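# Kit the insulators the pick-to-light display calls for

## Task

Press the green START button first. Then fill the gray tote with exactly the insulators the display behind the bins asks for. A half bar means one piece from its bin and a full bar means two. Display windows on the side nearest the bins refer to the nearer bins, and the remaining windows refer to the farther bins. Nothing else may go in the tote, and no part may rest on the tote's rim or stick up above it. Neither arm's mount may have anything left on it. The result must hold without the grippers, since anything only the robot keeps in place does not count. Anything the robot is touching at the end must not sink more than about a fingernail's width once released. Nothing may be knocked or placed off the table.

## Robot and tools

Robot: two arms, left_arm and right_arm, each with a parallel two-finger gripper. A loose part may occasionally get a small push from outside.

World frame: origin on the table top midway between the arms, +z up, +x out over the table, and left_arm on the +y side. The names left and right are not sides of any image. The state line (left_arm: ... | right_arm: ...) gives each gripper's end_effector_position in metres and end_effector_quat_wxyz in this frame. That position is the point between the closed pads. Readings get less accurate at long reach.

Gripper axes: fingers point along the gripper's +z, and they open and close along its y. Closed fingertips extend about 33 mm past the reported point, open ones about 9 mm. While closing, the tips travel about 24 mm further out, so keep that gap above a surface.

Row format (used by both motion tools): 18 numbers, each in [-1, 1], always for both arms. Left first: dx, dy, dz, rx, ry, rz, gripper position, force_limit, speed. Then the same nine for the right arm. dx..rz are an offset, not a pose. They are expressed in that gripper's own axes and measured from its pose at the start of the action; 1.0 equals 0.6 m or 180 degrees. rx, ry, rz form a single rotation vector. Gripper position: +1 fully open (140 mm), about -0.8 pads touching, -1 close until blocked. force_limit: about 14 N at -1, 60 N at 0, 107 N at +1. speed: pad gap rate about 30 mm/s at -1, 140 at 0, 250 at +1. To leave a gripper unchanged, resend its previous three gripper numbers; a 0 is a real command.

execute_actions(actions): a list of actions. Each action is a table of up to 15 rows, one per 1/30 s step; a short table repeats its final row until 15 steps are done. Every row's offset is from the pose at the start of that action, not from the previous row. In the first action of a call, the start is the last pose a result reported. An empty list just returns state and images. Each step the command is clipped to 70 mm and 16 degrees from the measured pose, so far targets take several actions, and the arm stops at the last clipped pose. Position wins over orientation when both are not possible. Hand target lines show what each arm is now driven toward.

move(target, speed, stop_force, blocking): target is one 18-number row, offsets counted from the last pose shown in a result. Both arms travel straight lines that finish together, lasting 0.5 to 10 s. speed is the top path speed in m/s, 0.002 to 0.5 (default 0.25), with turning capped at twice that in rad/s. Grippers rotate the short way. Paths ignore obstacles and the other arm, may lag, stray, or overshoot the speed near full stretch. stop_force (20 to 80 N, shared by both arms, needs 0.2 s of scene time first) ends an arm's path when the estimated push against its motion rises that much; the gripper then backs up two steps and holds. The force is estimated from joint torques, may be unavailable near stretched poses, and is unreliable if that gripper also rotates. Use it only with slow moves; omit it when lifting off something already pressed. An arm within 1.5 mm and 0.5 degrees of its target counts as still. blocking=false returns after 0.5 s while moving; it cannot combine with stop_force, and other motion is refused until wait or stop shows the end. The result adds a move: line with the ending per arm (done, off_target, moving, held, contact, fault) and any limits (paced = pose clipped, held = steps blocked, after which the arm may jump fast), plus each gripper's distance from its target.

wait(seconds): 0 to 10 s, arms hold their last command; returns early if a move finishes.
stop(): brakes a running move; needs room to stop, fingers continue.
zoom_image(camera, region): closer look at [x0, y0, x1, y1] pixels of cam_high, cam_low, cam_left_wrist or cam_right_wrist, at most 504 by 504.
show_instructions(): shows the scene's reference pages.
finished_scene(scene): ends scene 1 or 2 permanently; the task must be done and stable.

Cameras: cam_high and cam_low are 896x504, the wrist cameras 504x504 fisheye; calibration with K, distortion and T_world_to_cam is supplied, accurate to a few degrees and millimetres.

Result lines: object_status 0 moving, 1 blocked while opening, 2 blocked while closing (a grip), 3 reached target or pads met (thin items may still be held). Confirm a grasp by status 2. position_measured runs from 3 (open) to 230 (pads meet) in counts. To squeeze harder while at status 2, raise force_limit and nudge position (-1 to -0.98). pose unreachable names an arm whose command was altered by the clearance check.

Avoid: arms colliding or pressing each other; driving a stiff arm past a firm contact, which can trip a fault; joint torque at its limit (145 N m for waist, shoulder, elbow; 36.4 N m for the three wrist joints, held weight included) or 150 N external force, either of which freezes that arm for 10 s and drops the rest of the call. Holding loads heats motors; after a MOTOR HOT warning, relieve the arm or an OVER-TEMPERATURE FAULT brakes it. Avoid drops, slips, slams and hard pushes. An arm meant to stay still: send the offset back to its desired pose in the first call, zeros afterwards. The simulation keeps running while you think, holding the last command.

Each tool is called after "Emit:" in YAML: its name, and indented under it one key for each argument.

## Session

Emit:
show_instructions:

Emit:
execute_actions:
  actions: []

Reference images for this scene: Pick-to-light kitting station page 1, Pick-to-light kitting station page 2.

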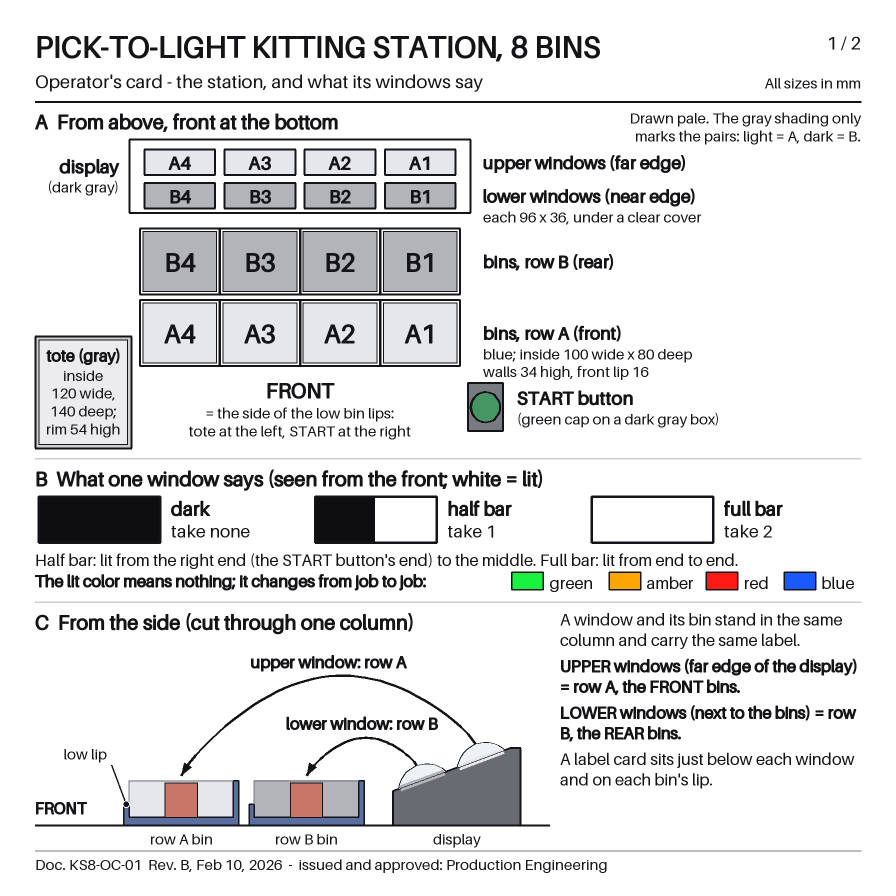

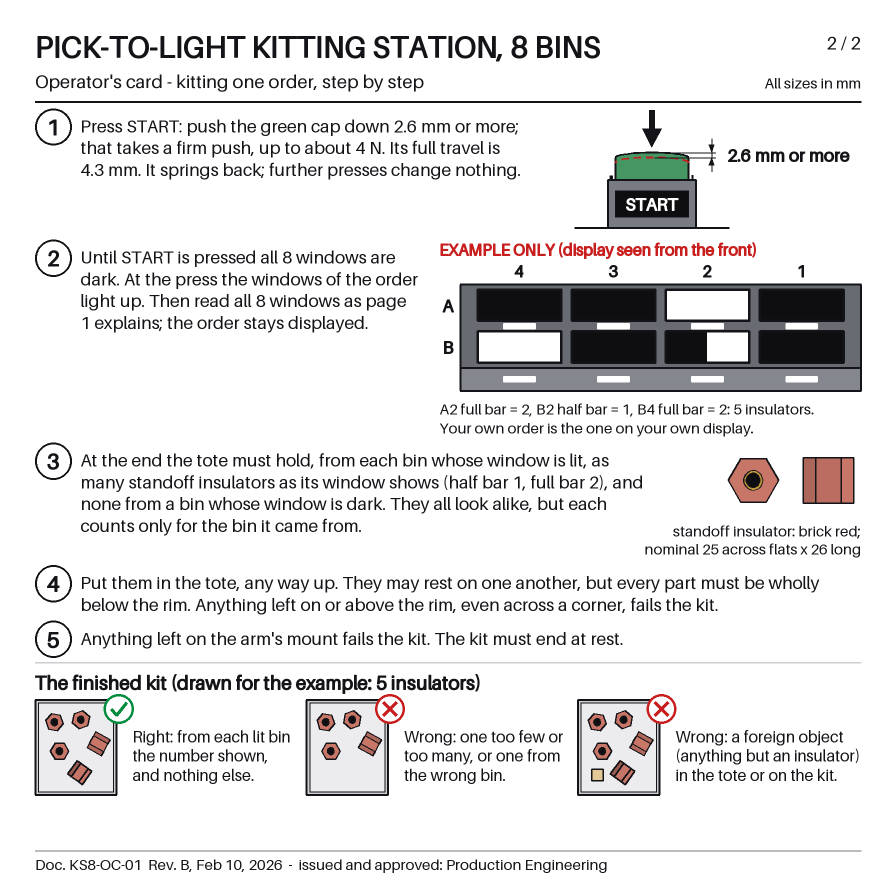

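Scene clock: 0.00 s.
left_arm: end_effector_position=(+0.0190, +0.6150, +0.1759) position_measured=3 object_status=3 end_effector_quat_wxyz=(-0.282, +0.790, +0.334, -0.430) | right_arm: end_effector_position=(+0.2372, -0.3113, +0.3212) position_measured=3 object_status=3 end_effector_quat_wxyz=(+0.054, -0.591, +0.760, -0.266)
Joint positions: left_arm=[ 0.924  0.118 -0.255 -0.855 -1.88   1.629] | right_arm=[ 2.011 -0.552 -0.423  0.282 -2.184 -2.124]
Joint velocities: left_arm=[-0.    -0.001 -0.001  0.    -0.001  0.   ] | right_arm=[-0.    -0.     0.001  0.001 -0.     0.   ]
Hand target (left_arm): +0.019, +0.615, +0.176; -0.282, +0.790, +0.334, -0.430
Hand target (right_arm): +0.237, -0.311, +0.321; +0.054, -0.591, +0.760, -0.266
camera_calibration (this result's frames):
cam_left_wrist: T_world_to_cam=[[0.223263, -0.765904, -0.602947, 0.566031], [-0.131293, -0.636553, 0.759976, 0.260721], [-0.965876, -0.0905112, -0.242677, 0.297266], [0, 0, 0, 1]] pos_world=[0.19498, 0.626394, 0.215285]
cam_right_wrist: T_world_to_cam=[[-0.847825, 0.207425, -0.488025, 0.420267], [0.180345, 0.97825, 0.102479, 0.243143], [0.498668, -0.00112844, -0.866793, 0.347997], [0, 0, 0, 1]] pos_world=[0.138928, -0.324635, 0.481825]

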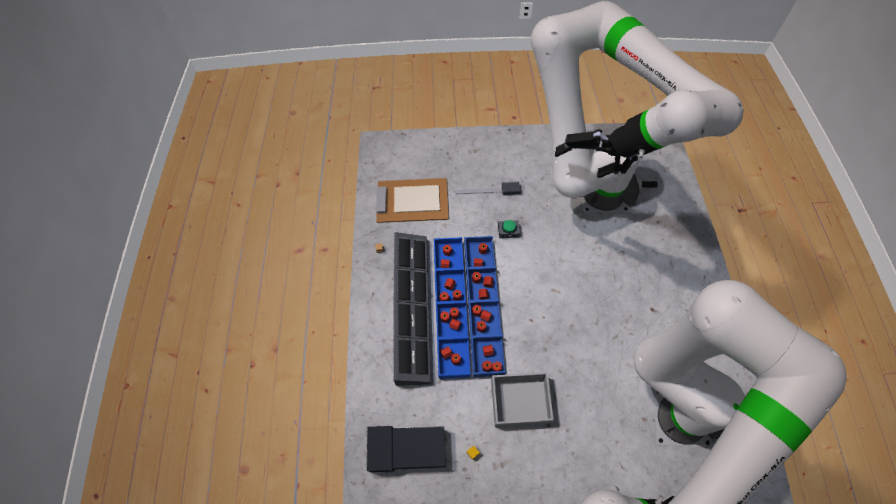

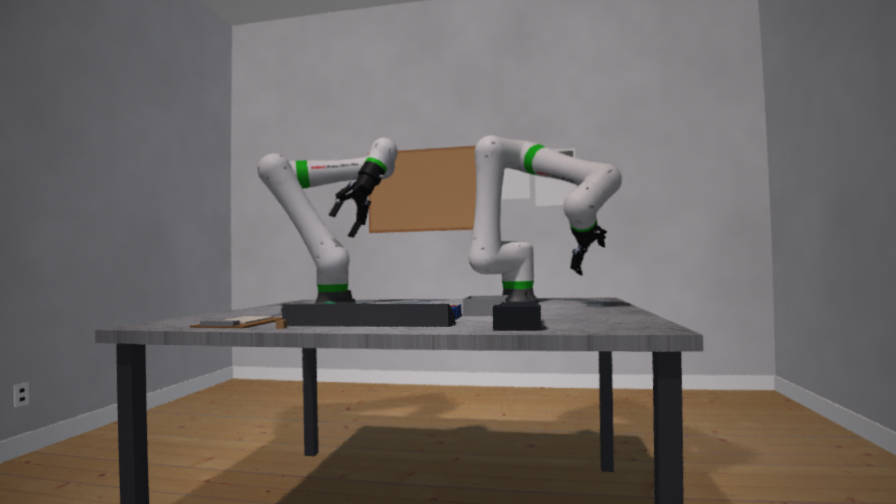

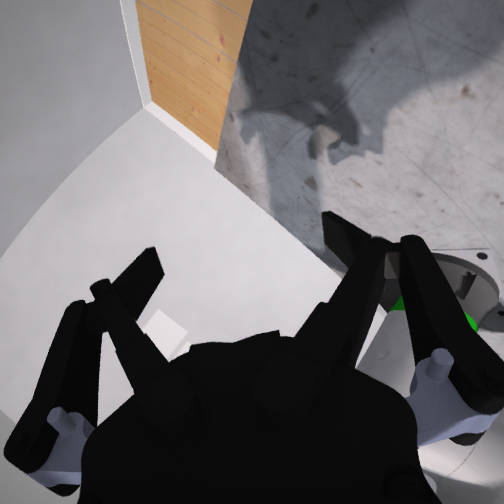

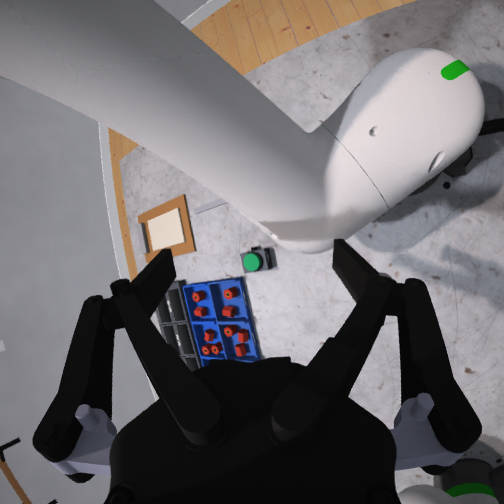

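Emit:
move:
  target: [-0.3245,0.7315,-0.778,-0.1933,0.2947,0.229,-0.4,0,1,-0.2033,-0.07,0.416,-0.1463,-0.0969,-0.0772,-1,0,1]
  speed: 0.4

Scene clock: 2.60 s.
left_arm: end_effector_position=(+0.4663, +0.1186, +0.1714) position_measured=179 object_status=3 end_effector_quat_wxyz=(+0.002, +1.000, -0.001, -0.001) | right_arm: end_effector_position=(+0.4094, -0.2900, +0.1004) position_measured=233 object_status=3 end_effector_quat_wxyz=(-0.000, +0.707, -0.707, +0.002)
Joint positions: left_arm=[-0.008  0.234  0.102  0.005 -1.44   1.727] | right_arm=[ 0.775 -0.148 -0.465  0.004 -1.253 -0.746]
Joint velocities: left_arm=[-0.    -0.002 -0.     0.    -0.     0.   ] | right_arm=[-0.001  0.001 -0.    -0.001 -0.002  0.001]
Hand target (left_arm): +0.466, +0.119, +0.171; +0.002, +1.000, -0.001, -0.001
Hand target (right_arm): +0.409, -0.290, +0.100; +0.000, +0.707, -0.707, +0.002
Off the commanded pose (left_arm): 0.004 m, 0 deg.
Off the commanded pose (right_arm): 0.001 m, 0 deg.
move: off_target (left_arm)
camera_calibration (this result's frames):
cam_left_wrist: T_world_to_cam=[[-0.204771, -0.978143, 0.0361287, 0.198484], [-0.915579, 0.204464, 0.34628, 0.343792], [-0.346098, 0.0378295, -0.937435, 0.498067], [0, 0, 0, 1]] pos_world=[0.527793, 0.105011, 0.340687]
cam_right_wrist: T_world_to_cam=[[-0.998426, 0.0545959, -0.0128007, 0.423688], [0.0467912, 0.936917, 0.346406, 0.232005], [0.0309056, 0.345262, -0.937997, 0.369905], [0, 0, 0, 1]] pos_world=[0.400734, -0.368215, 0.272026]

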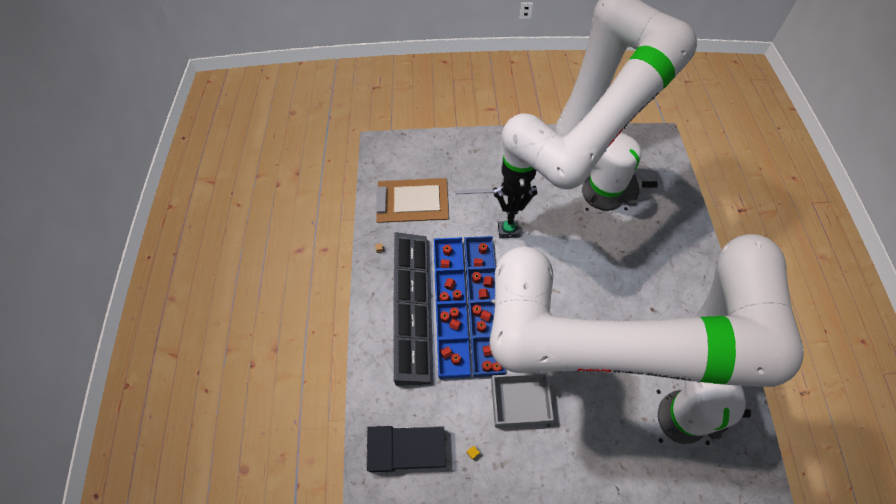

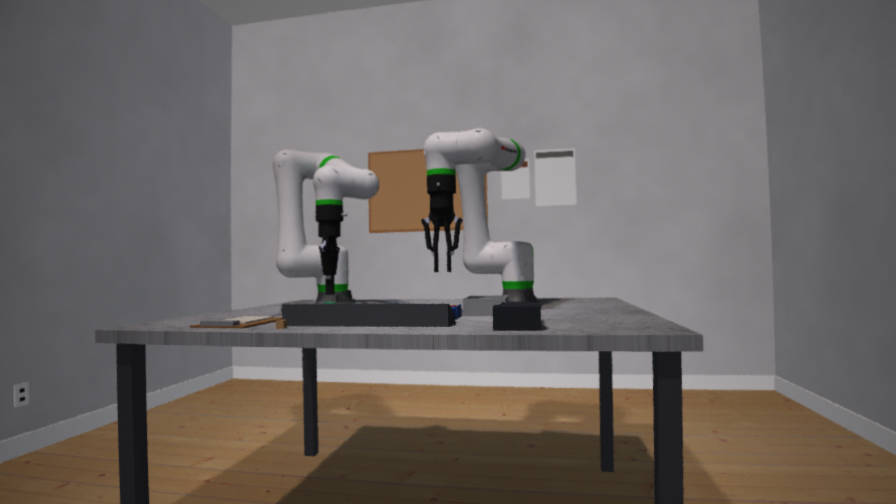

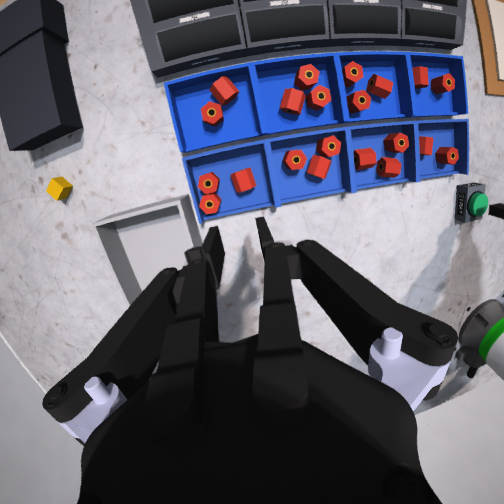

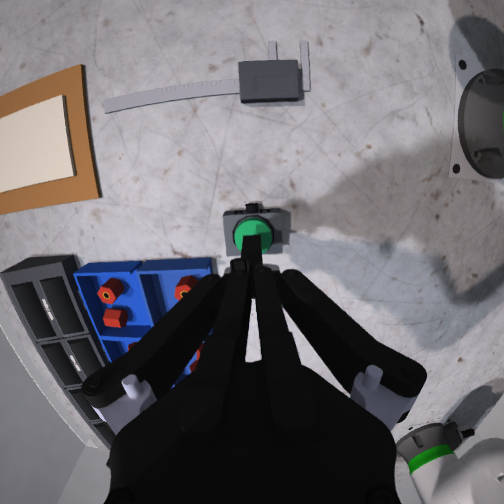

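Emit:
move:
  target: [0,0,0,0,0,0,-0.4,0,1,0,0,0.0375,0,0,0,-1,0,1]
  speed: 0.08

Emit:
move:
  target: [0,0,0,0,0,0,-0.4,0,1,0,0,0.0105,0,0,0,-1,0,1]
  speed: 0.006
  stop_force: 20

Emit:
zoom_image:
  camera: "cam_high"
  region: [385, 230, 515, 390]

Emit:
zoom_image:
  camera: "cam_left_wrist"
  region: [140, 0, 480, 240]

Scene clock: 3.57 s.
left_arm: end_effector_position=(+0.4663, +0.1186, +0.1713) position_measured=179 object_status=3 end_effector_quat_wxyz=(+0.002, +1.000, -0.001, -0.001) | right_arm: end_effector_position=(+0.4094, -0.2900, +0.0779) position_measured=233 object_status=3 end_effector_quat_wxyz=(-0.000, +0.707, -0.707, +0.002)
Joint positions: left_arm=[-0.008  0.234  0.102  0.005 -1.44   1.727] | right_arm=[ 0.774 -0.127 -0.502  0.004 -1.195 -0.746]
Joint velocities: left_arm=[ 0.001 -0.002 -0.001 -0.    -0.     0.   ] | right_arm=[ 0.    -0.    -0.    -0.     0.    -0.001]
Hand target (left_arm): +0.466, +0.119, +0.171; +0.002, +1.000, -0.001, -0.001
Hand target (right_arm): +0.409, -0.290, +0.078; -0.000, +0.707, -0.707, +0.002
Off the commanded pose (left_arm): 0.000 m, 0 deg.
Off the commanded pose (right_arm): 0.000 m, 0 deg.
move: done
camera_calibration (this result's frames):
cam_left_wrist: T_world_to_cam=[[-0.204817, -0.978133, 0.036132, 0.198481], [-0.91556, 0.204507, 0.346304, 0.343786], [-0.346121, 0.0378479, -0.937426, 0.498053], [0, 0, 0, 1]] pos_world=[0.527796, 0.104984, 0.340662]
cam_right_wrist: T_world_to_cam=[[-0.99843, 0.0545455, -0.0127571, 0.423438], [0.046756, 0.936886, 0.346496, 0.239803], [0.0308517, 0.345355, -0.937965, 0.348831], [0, 0, 0, 1]] pos_world=[0.400799, -0.368235, 0.249502]

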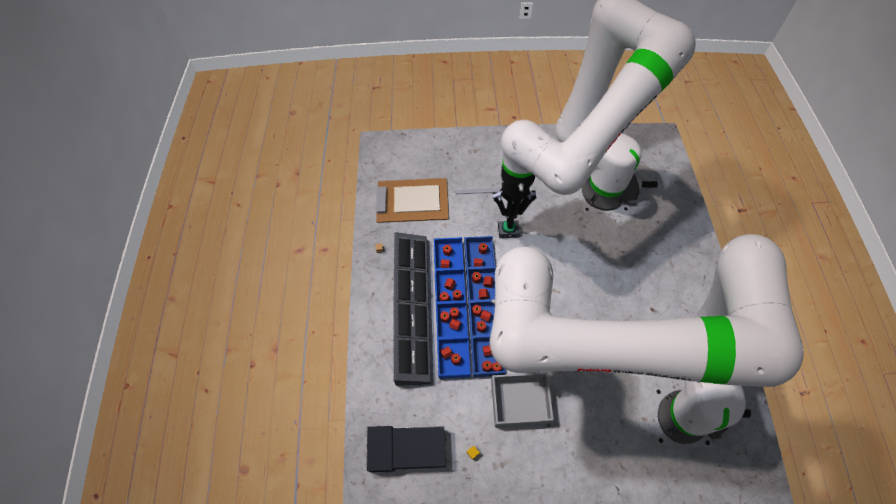

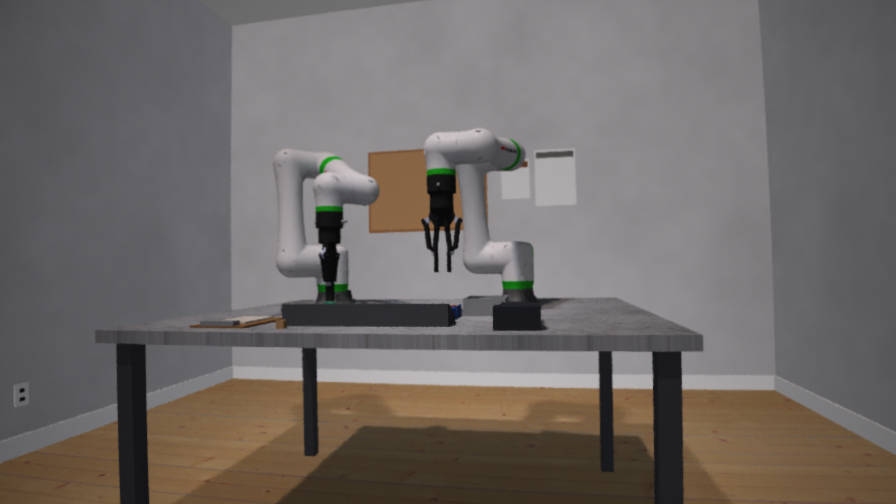

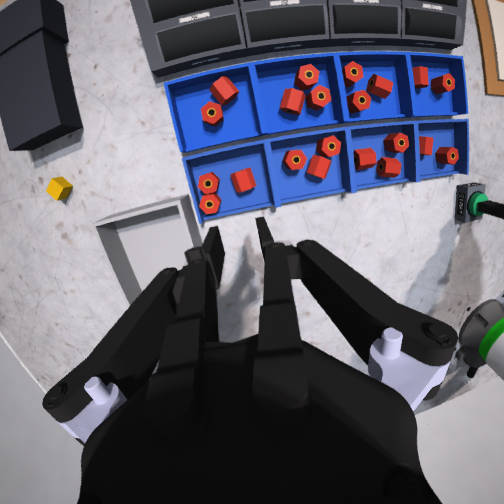

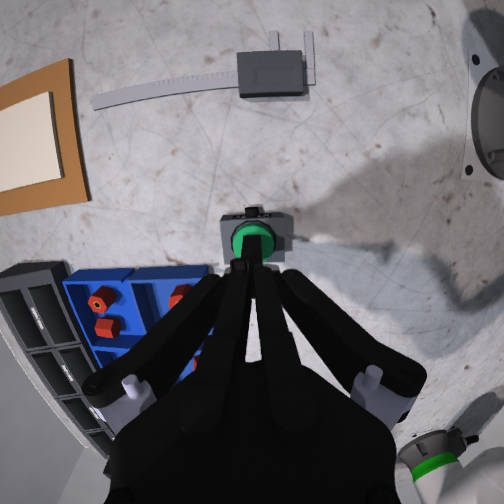

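Scene clock: 4.83 s.
left_arm: end_effector_position=(+0.4663, +0.1186, +0.1713) position_measured=179 object_status=3 end_effector_quat_wxyz=(+0.002, +1.000, -0.001, -0.001) | right_arm: end_effector_position=(+0.4094, -0.2900, +0.0716) position_measured=233 object_status=3 end_effector_quat_wxyz=(-0.000, +0.707, -0.707, +0.002)
Joint positions: left_arm=[-0.008  0.234  0.102  0.005 -1.44   1.727] | right_arm=[ 0.774 -0.12  -0.512  0.004 -1.178 -0.746]
Joint velocities: left_arm=[ 0.    -0.001  0.001  0.001 -0.001 -0.001] | right_arm=[-0.    -0.    -0.     0.001  0.001  0.   ]
Hand target (left_arm): +0.466, +0.119, +0.171; +0.002, +1.000, -0.001, -0.001
Hand target (right_arm): +0.409, -0.290, +0.072; -0.000, +0.707, -0.707, +0.002
Off the commanded pose (left_arm): 0.000 m, 0 deg.
Off the commanded pose (right_arm): 0.000 m, 0 deg.
move: done
camera_calibration (this result's frames):
cam_left_wrist: T_world_to_cam=[[-0.204817, -0.978133, 0.036132, 0.198481], [-0.91556, 0.204507, 0.346305, 0.343786], [-0.346121, 0.0378481, -0.937426, 0.498053], [0, 0, 0, 1]] pos_world=[0.527796, 0.104984, 0.340661]
cam_right_wrist: T_world_to_cam=[[-0.99843, 0.0545392, -0.0127454, 0.423371], [0.0467534, 0.936877, 0.346519, 0.241984], [0.0308398, 0.345379, -0.937956, 0.342928], [0, 0, 0, 1]] pos_world=[0.400817, -0.36824, 0.243195]

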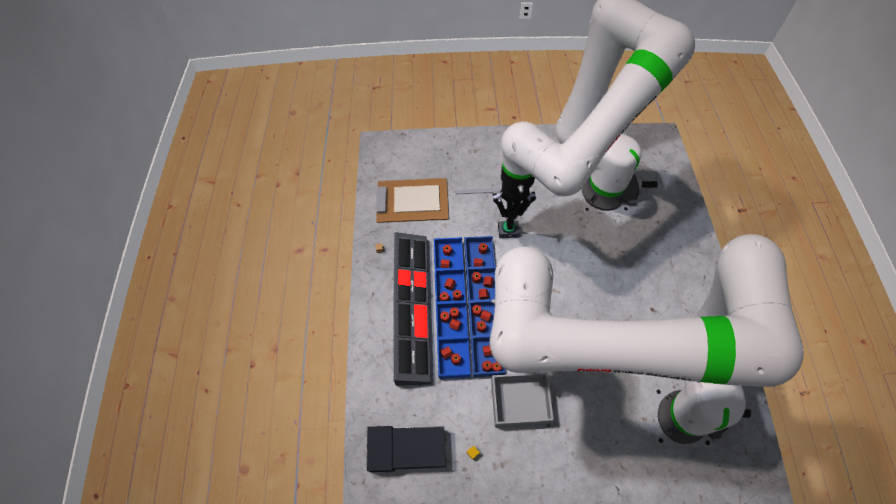

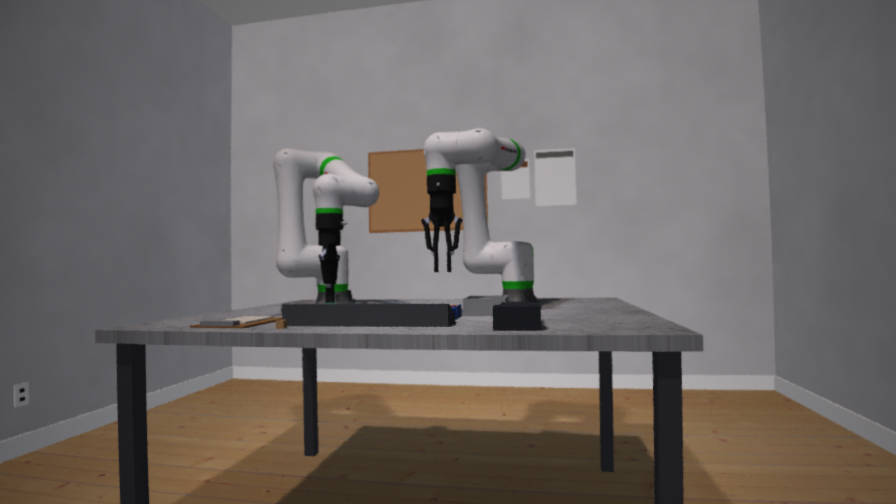

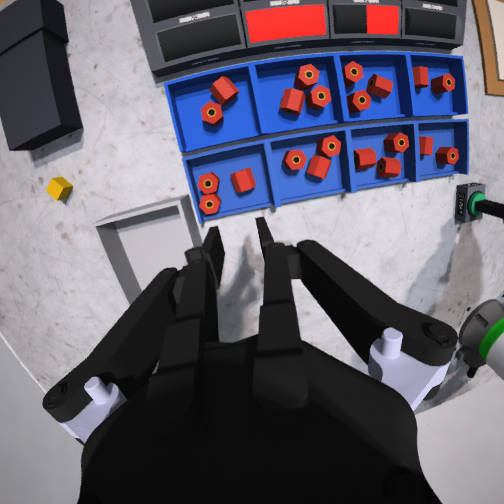

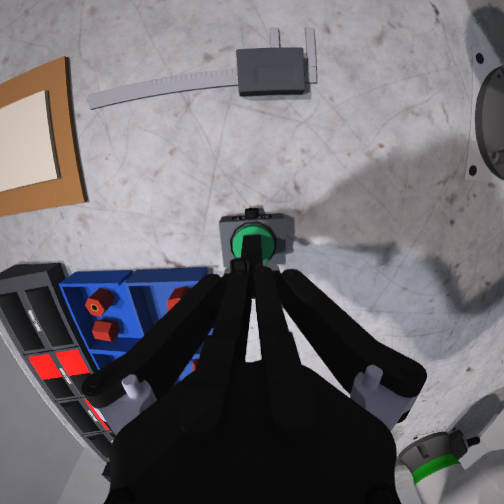

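Region (385, 230, 515, 390) of cam_high's 896x504 image, scaled by 3.150, with more detail than that image has; it fills the left 410 columns of this view, and the rest is white.

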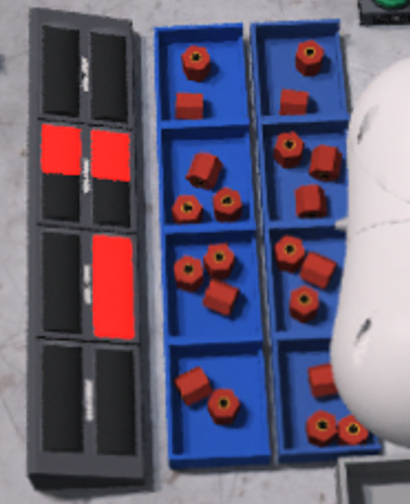

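Region (140, 0, 480, 240) of cam_left_wrist's 504x504 image, scaled by 1.482, with more detail than that image has; it fills the top 356 rows of this view, and the rest is white.

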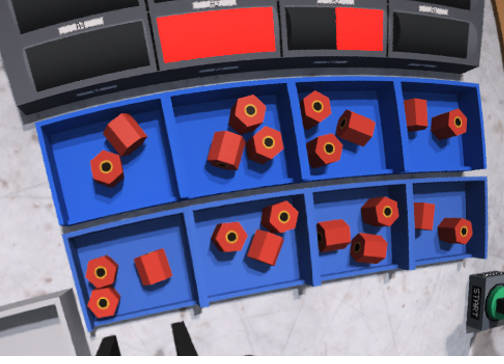

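Emit:
move:
  target: [0.2095,0.155,0.14,0,0,-0.361,-0.4,-0.5,1,0,0,-0.08,0,0,0,-1,0,1]
  speed: 0.5

Emit:
zoom_image:
  camera: "cam_left_wrist"
  region: [160, 140, 320, 300]

Scene clock: 6.83 s.
left_arm: end_effector_position=(+0.5916, +0.0248, +0.0880) position_measured=179 object_status=3 end_effector_quat_wxyz=(+0.001, +0.844, +0.536, -0.002) | right_arm: end_effector_position=(+0.4093, -0.2899, +0.1197) position_measured=233 object_status=3 end_effector_quat_wxyz=(-0.000, +0.707, -0.707, +0.002)
Joint positions: left_arm=[-0.116  0.665  0.516  0.005 -1.423  2.97 ] | right_arm=[ 0.775 -0.163 -0.431  0.004 -1.302 -0.746]
Joint velocities: left_arm=[ 0.001 -0.     0.001  0.    -0.     0.   ] | right_arm=[ 0.    -0.     0.     0.     0.001  0.   ]
Hand target (left_arm): +0.592, +0.025, +0.088; +0.001, +0.844, +0.536, -0.002
Hand target (right_arm): +0.409, -0.290, +0.120; -0.000, +0.707, -0.707, +0.002
Off the commanded pose (left_arm): 0.000 m, 0 deg.
Off the commanded pose (right_arm): 0.000 m, 0 deg.
move: done
camera_calibration (this result's frames):
cam_left_wrist: T_world_to_cam=[[0.79991, -0.599255, 0.0322033, -0.468066], [-0.570596, -0.742839, 0.350157, 0.325593], [-0.185911, -0.298469, -0.936137, 0.380278], [0, 0, 0, 1]] pos_world=[0.630892, 0.0748737, 0.257057]
cam_right_wrist: T_world_to_cam=[[-0.998425, 0.0546296, -0.0127526, 0.423855], [0.0468363, 0.936879, 0.346502, 0.225259], [0.0308769, 0.345359, -0.937963, 0.387949], [0, 0, 0, 1]] pos_world=[0.400658, -0.368177, 0.291234]

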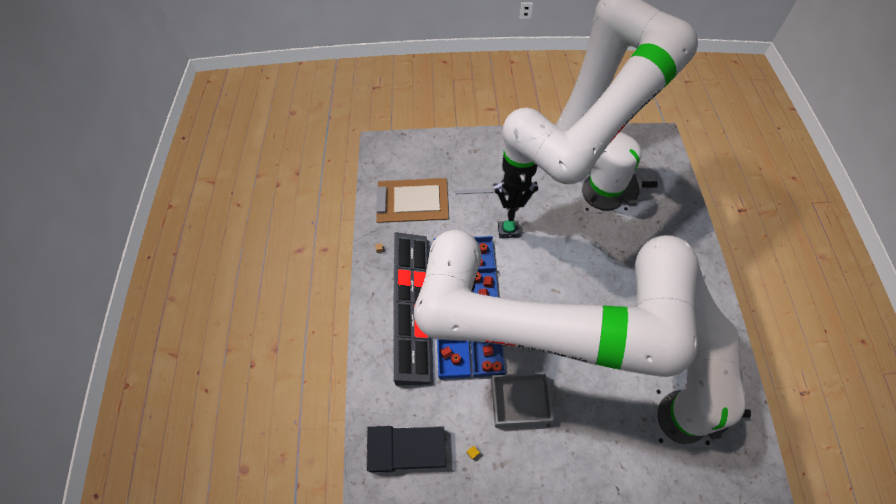

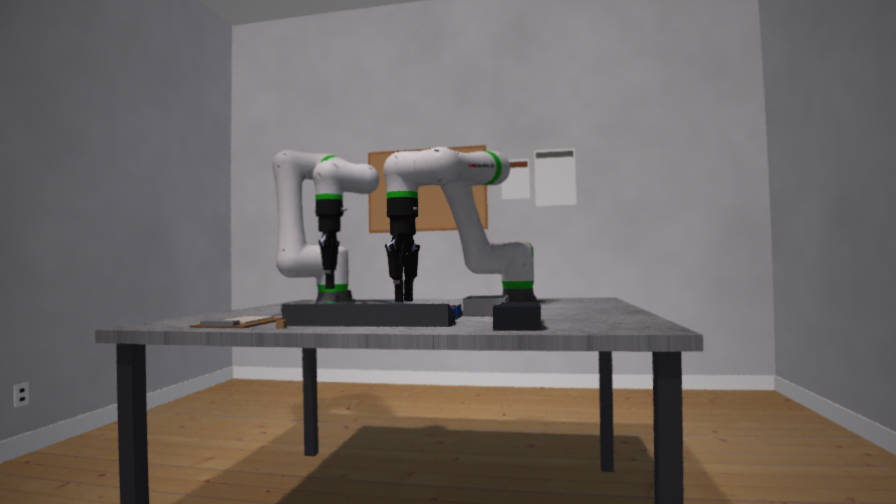

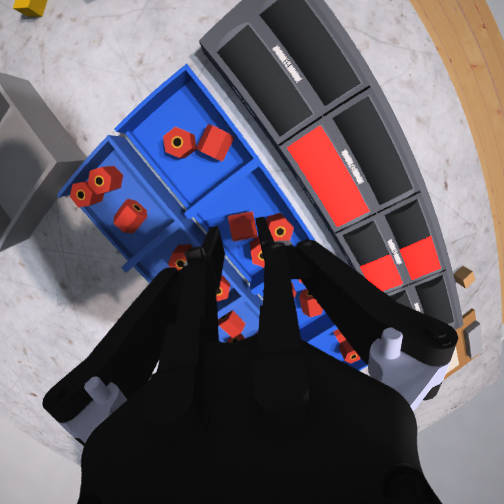

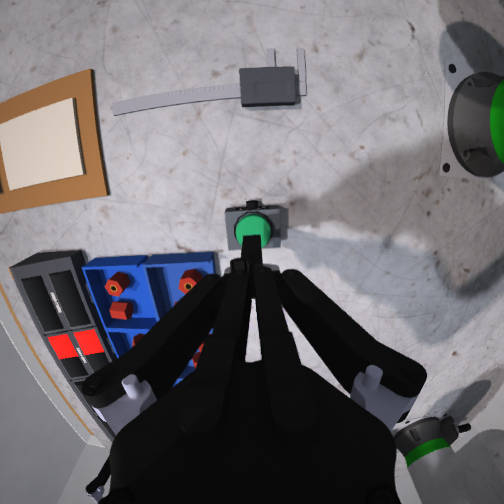

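Region (160, 140, 320, 300) of cam_left_wrist's 504x504 image, scaled by 3.150, with more detail than that image has.

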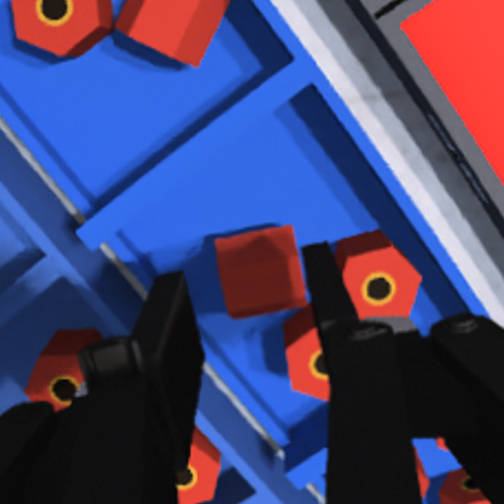

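Emit:
move:
  target: [0.005,0.005,0.033,0,0,0.01,-0.44,-0.5,1,0,0,0,0,0,0,-0.4,-0.5,1]
  speed: 0.1

Emit:
zoom_image:
  camera: "cam_left_wrist"
  region: [160, 160, 320, 320]

Scene clock: 7.73 s.
left_arm: end_effector_position=(+0.5957, +0.0261, +0.0682) position_measured=185 object_status=3 end_effector_quat_wxyz=(+0.001, +0.853, +0.523, -0.002) | right_arm: end_effector_position=(+0.4093, -0.2899, +0.1197) position_measured=179 object_status=3 end_effector_quat_wxyz=(-0.000, +0.707, -0.707, +0.002)
Joint positions: left_arm=[-0.113  0.682  0.497  0.005 -1.387  2.935] | right_arm=[ 0.775 -0.163 -0.431  0.004 -1.302 -0.746]
Joint velocities: left_arm=[-0.001 -0.001  0.001 -0.001 -0.    -0.001] | right_arm=[-0.    -0.001  0.     0.001 -0.002  0.   ]
Hand target (left_arm): +0.596, +0.026, +0.068; +0.001, +0.853, +0.523, -0.002
Hand target (right_arm): +0.409, -0.290, +0.120; -0.000, +0.707, -0.707, +0.002
Off the commanded pose (left_arm): 0.000 m, 0 deg.
Off the commanded pose (right_arm): 0.000 m, 0 deg.
move: done
camera_calibration (this result's frames):
cam_left_wrist: T_world_to_cam=[[0.780723, -0.624041, 0.0323222, -0.457771], [-0.593664, -0.724588, 0.350051, 0.34913], [-0.195026, -0.292481, -0.936173, 0.368164], [0, 0, 0, 1]] pos_world=[0.636459, 0.0749888, 0.237248]
cam_right_wrist: T_world_to_cam=[[-0.998425, 0.0546295, -0.0127606, 0.423858], [0.0468332, 0.936877, 0.346509, 0.225255], [0.0308847, 0.345366, -0.93796, 0.387951], [0, 0, 0, 1]] pos_world=[0.400659, -0.368176, 0.291239]

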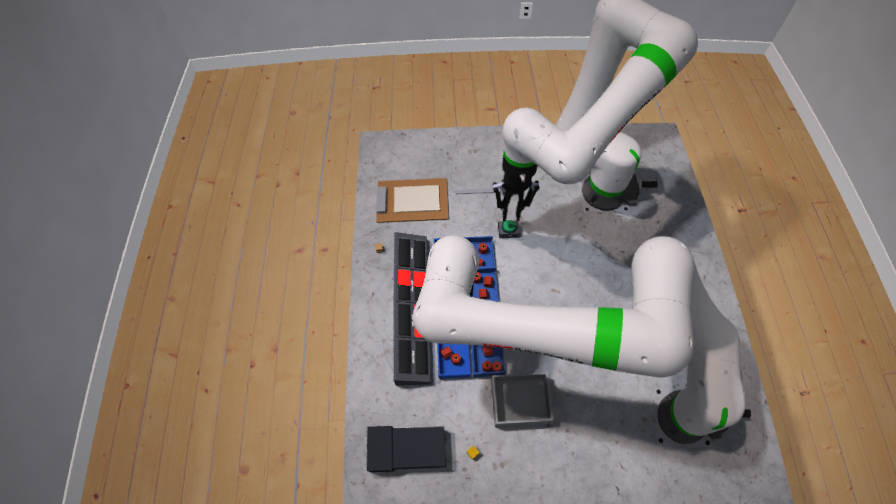

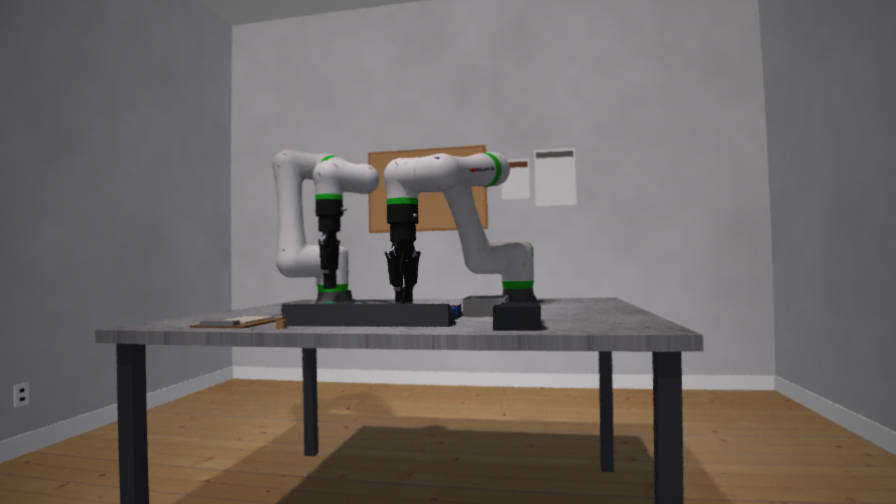

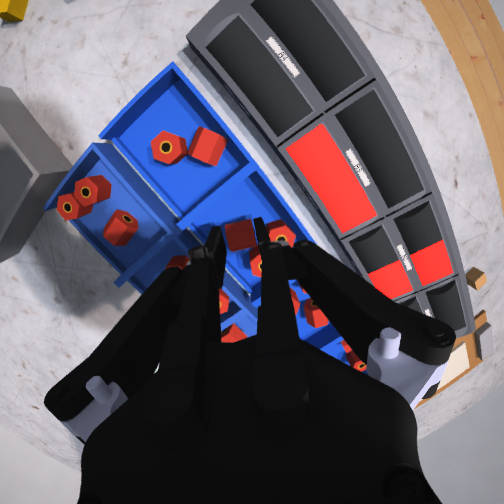

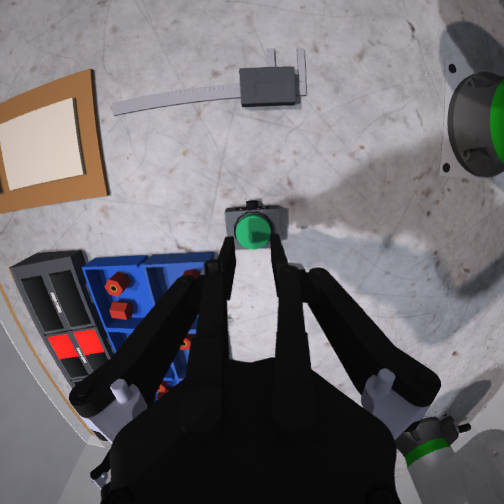

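Region (160, 160, 320, 320) of cam_left_wrist's 504x504 image, scaled by 3.150, with more detail than that image has.

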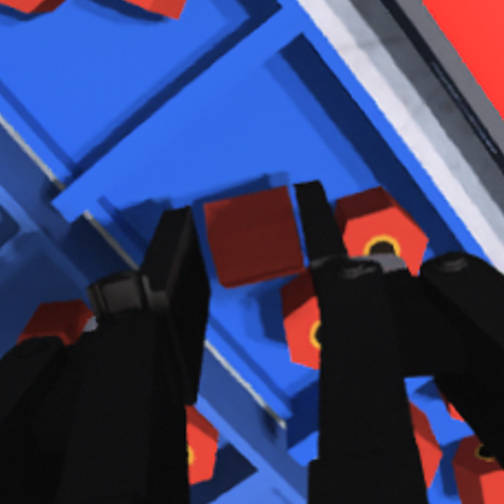

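Emit:
move:
  target: [0,0,0.031,0,0,0,-0.44,-0.5,1,0,0,0,0,0,0,-0.4,-0.5,1]
  speed: 0.03
  stop_force: 20

Emit:
execute_actions:
  actions:
    - [[0,0,0,0,0,0,-1,-0.4,0,0,0,0,0,0,0,-0.4,-0.5,1]]

Scene clock: 8.70 s.
left_arm: end_effector_position=(+0.5957, +0.0261, +0.0495) position_measured=185 object_status=3 end_effector_quat_wxyz=(+0.001, +0.852, +0.523, -0.002) | right_arm: end_effector_position=(+0.4093, -0.2899, +0.1197) position_measured=179 object_status=3 end_effector_quat_wxyz=(-0.000, +0.707, -0.707, +0.002)
Joint positions: left_arm=[-0.113  0.693  0.47   0.005 -1.349  2.935] | right_arm=[ 0.775 -0.163 -0.431  0.004 -1.302 -0.746]
Joint velocities: left_arm=[-0.     0.002  0.    -0.001  0.001 -0.001] | right_arm=[ 0.    -0.    -0.001 -0.002 -0.    -0.   ]
Hand target (left_arm): +0.596, +0.026, +0.050; +0.001, +0.853, +0.523, -0.002
Hand target (right_arm): +0.409, -0.290, +0.120; -0.000, +0.707, -0.707, +0.002
Off the commanded pose (left_arm): 0.000 m, 0 deg.
Off the commanded pose (right_arm): 0.000 m, 0 deg.
move: done
camera_calibration (this result's frames):
cam_left_wrist: T_world_to_cam=[[0.780822, -0.623921, 0.0322428, -0.457277], [-0.593531, -0.7247, 0.350044, 0.355622], [-0.195034, -0.292459, -0.936178, 0.350721], [0, 0, 0, 1]] pos_world=[0.636526, 0.074986, 0.218598]
cam_right_wrist: T_world_to_cam=[[-0.998425, 0.0546295, -0.0127607, 0.423858], [0.0468331, 0.936877, 0.346509, 0.225255], [0.0308849, 0.345366, -0.93796, 0.387951], [0, 0, 0, 1]] pos_world=[0.400659, -0.368176, 0.291239]

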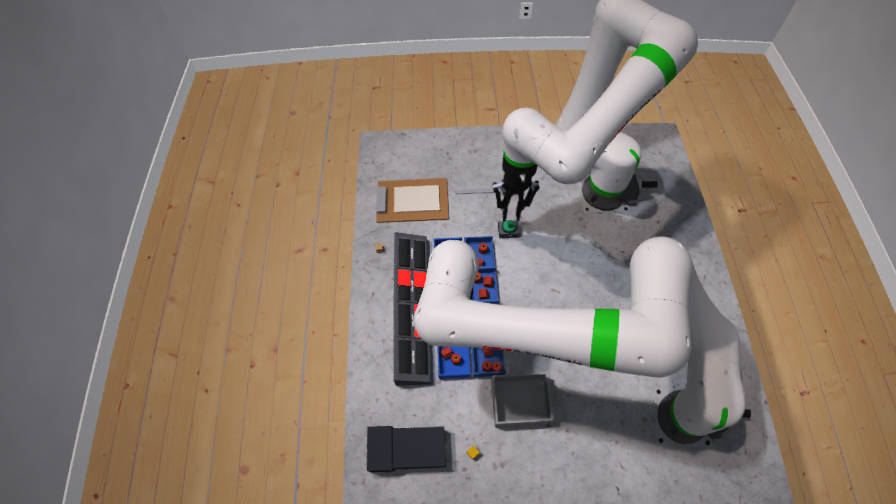

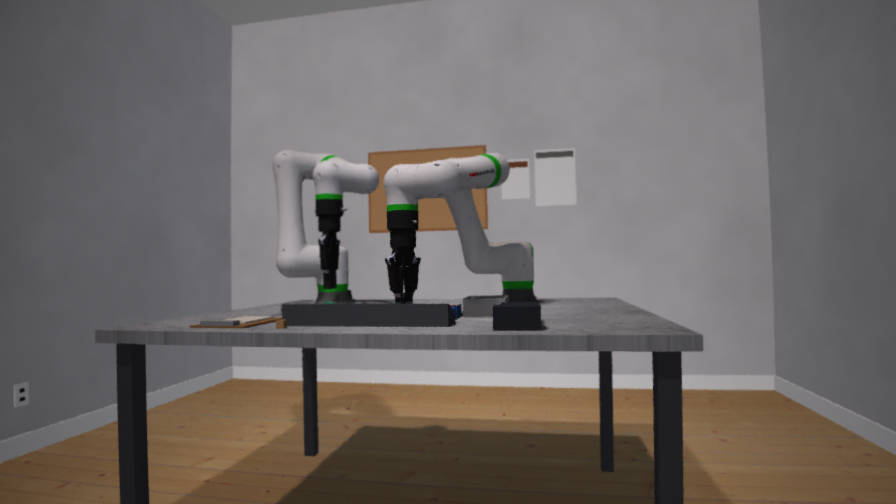

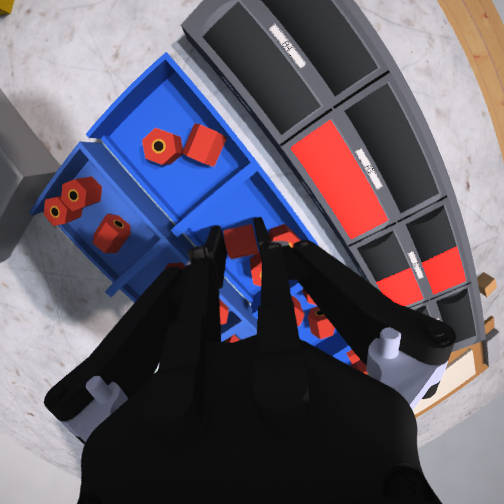

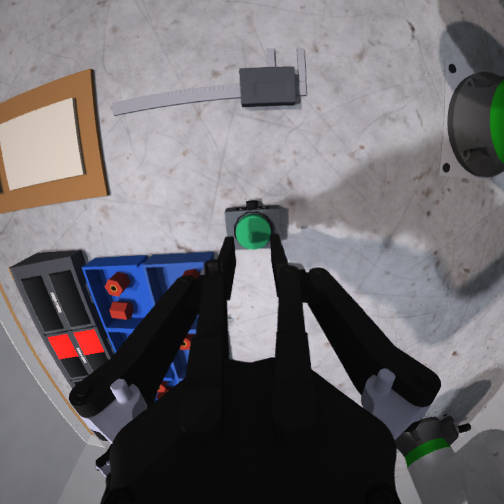

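Scene clock: 9.20 s.
left_arm: end_effector_position=(+0.5957, +0.0261, +0.0495) position_measured=194 object_status=0 end_effector_quat_wxyz=(+0.001, +0.852, +0.523, -0.002) | right_arm: end_effector_position=(+0.4093, -0.2899, +0.1197) position_measured=179 object_status=3 end_effector_quat_wxyz=(-0.000, +0.707, -0.707, +0.002)
Joint positions: left_arm=[-0.113  0.693  0.47   0.005 -1.349  2.935] | right_arm=[ 0.775 -0.163 -0.431  0.004 -1.302 -0.746]
Joint velocities: left_arm=[-0.    -0.001 -0.003 -0.001 -0.001  0.001] | right_arm=[ 0.     0.    -0.    -0.    -0.001 -0.   ]
Hand target (left_arm): +0.596, +0.026, +0.050; +0.001, +0.852, +0.523, -0.002
Hand target (right_arm): +0.409, -0.290, +0.120; -0.000, +0.707, -0.707, +0.002
Off the commanded pose (left_arm): 0.000 m, 0 deg.
Off the commanded pose (right_arm): 0.000 m, 0 deg.
camera_calibration (this result's frames):
cam_left_wrist: T_world_to_cam=[[0.780821, -0.623921, 0.0322686, -0.457286], [-0.59354, -0.724697, 0.350036, 0.35563], [-0.19501, -0.292468, -0.93618, 0.350707], [0, 0, 0, 1]] pos_world=[0.636531, 0.0749842, 0.218597]
cam_right_wrist: T_world_to_cam=[[-0.998425, 0.0546297, -0.012761, 0.423858], [0.0468332, 0.936877, 0.34651, 0.225254], [0.0308852, 0.345366, -0.93796, 0.387951], [0, 0, 0, 1]] pos_world=[0.40066, -0.368176, 0.291239]

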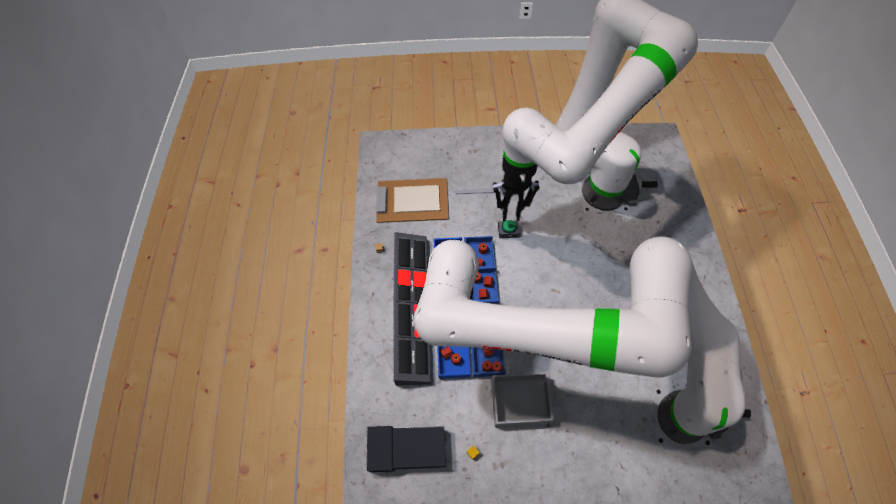

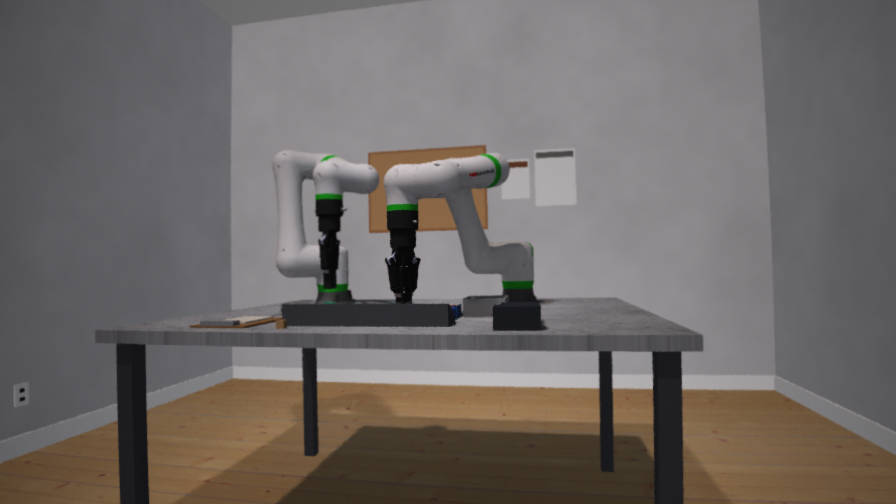

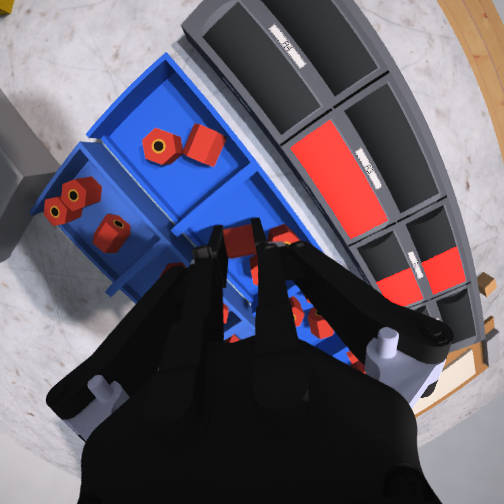

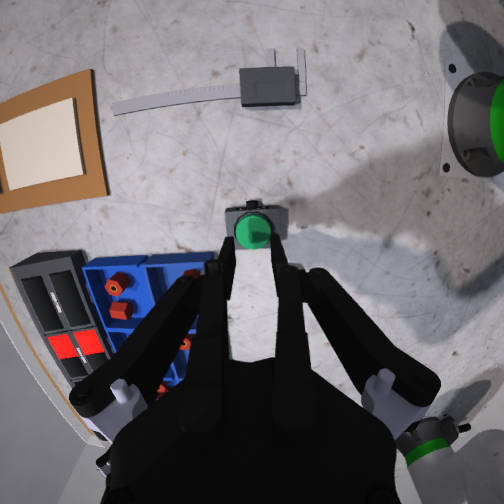

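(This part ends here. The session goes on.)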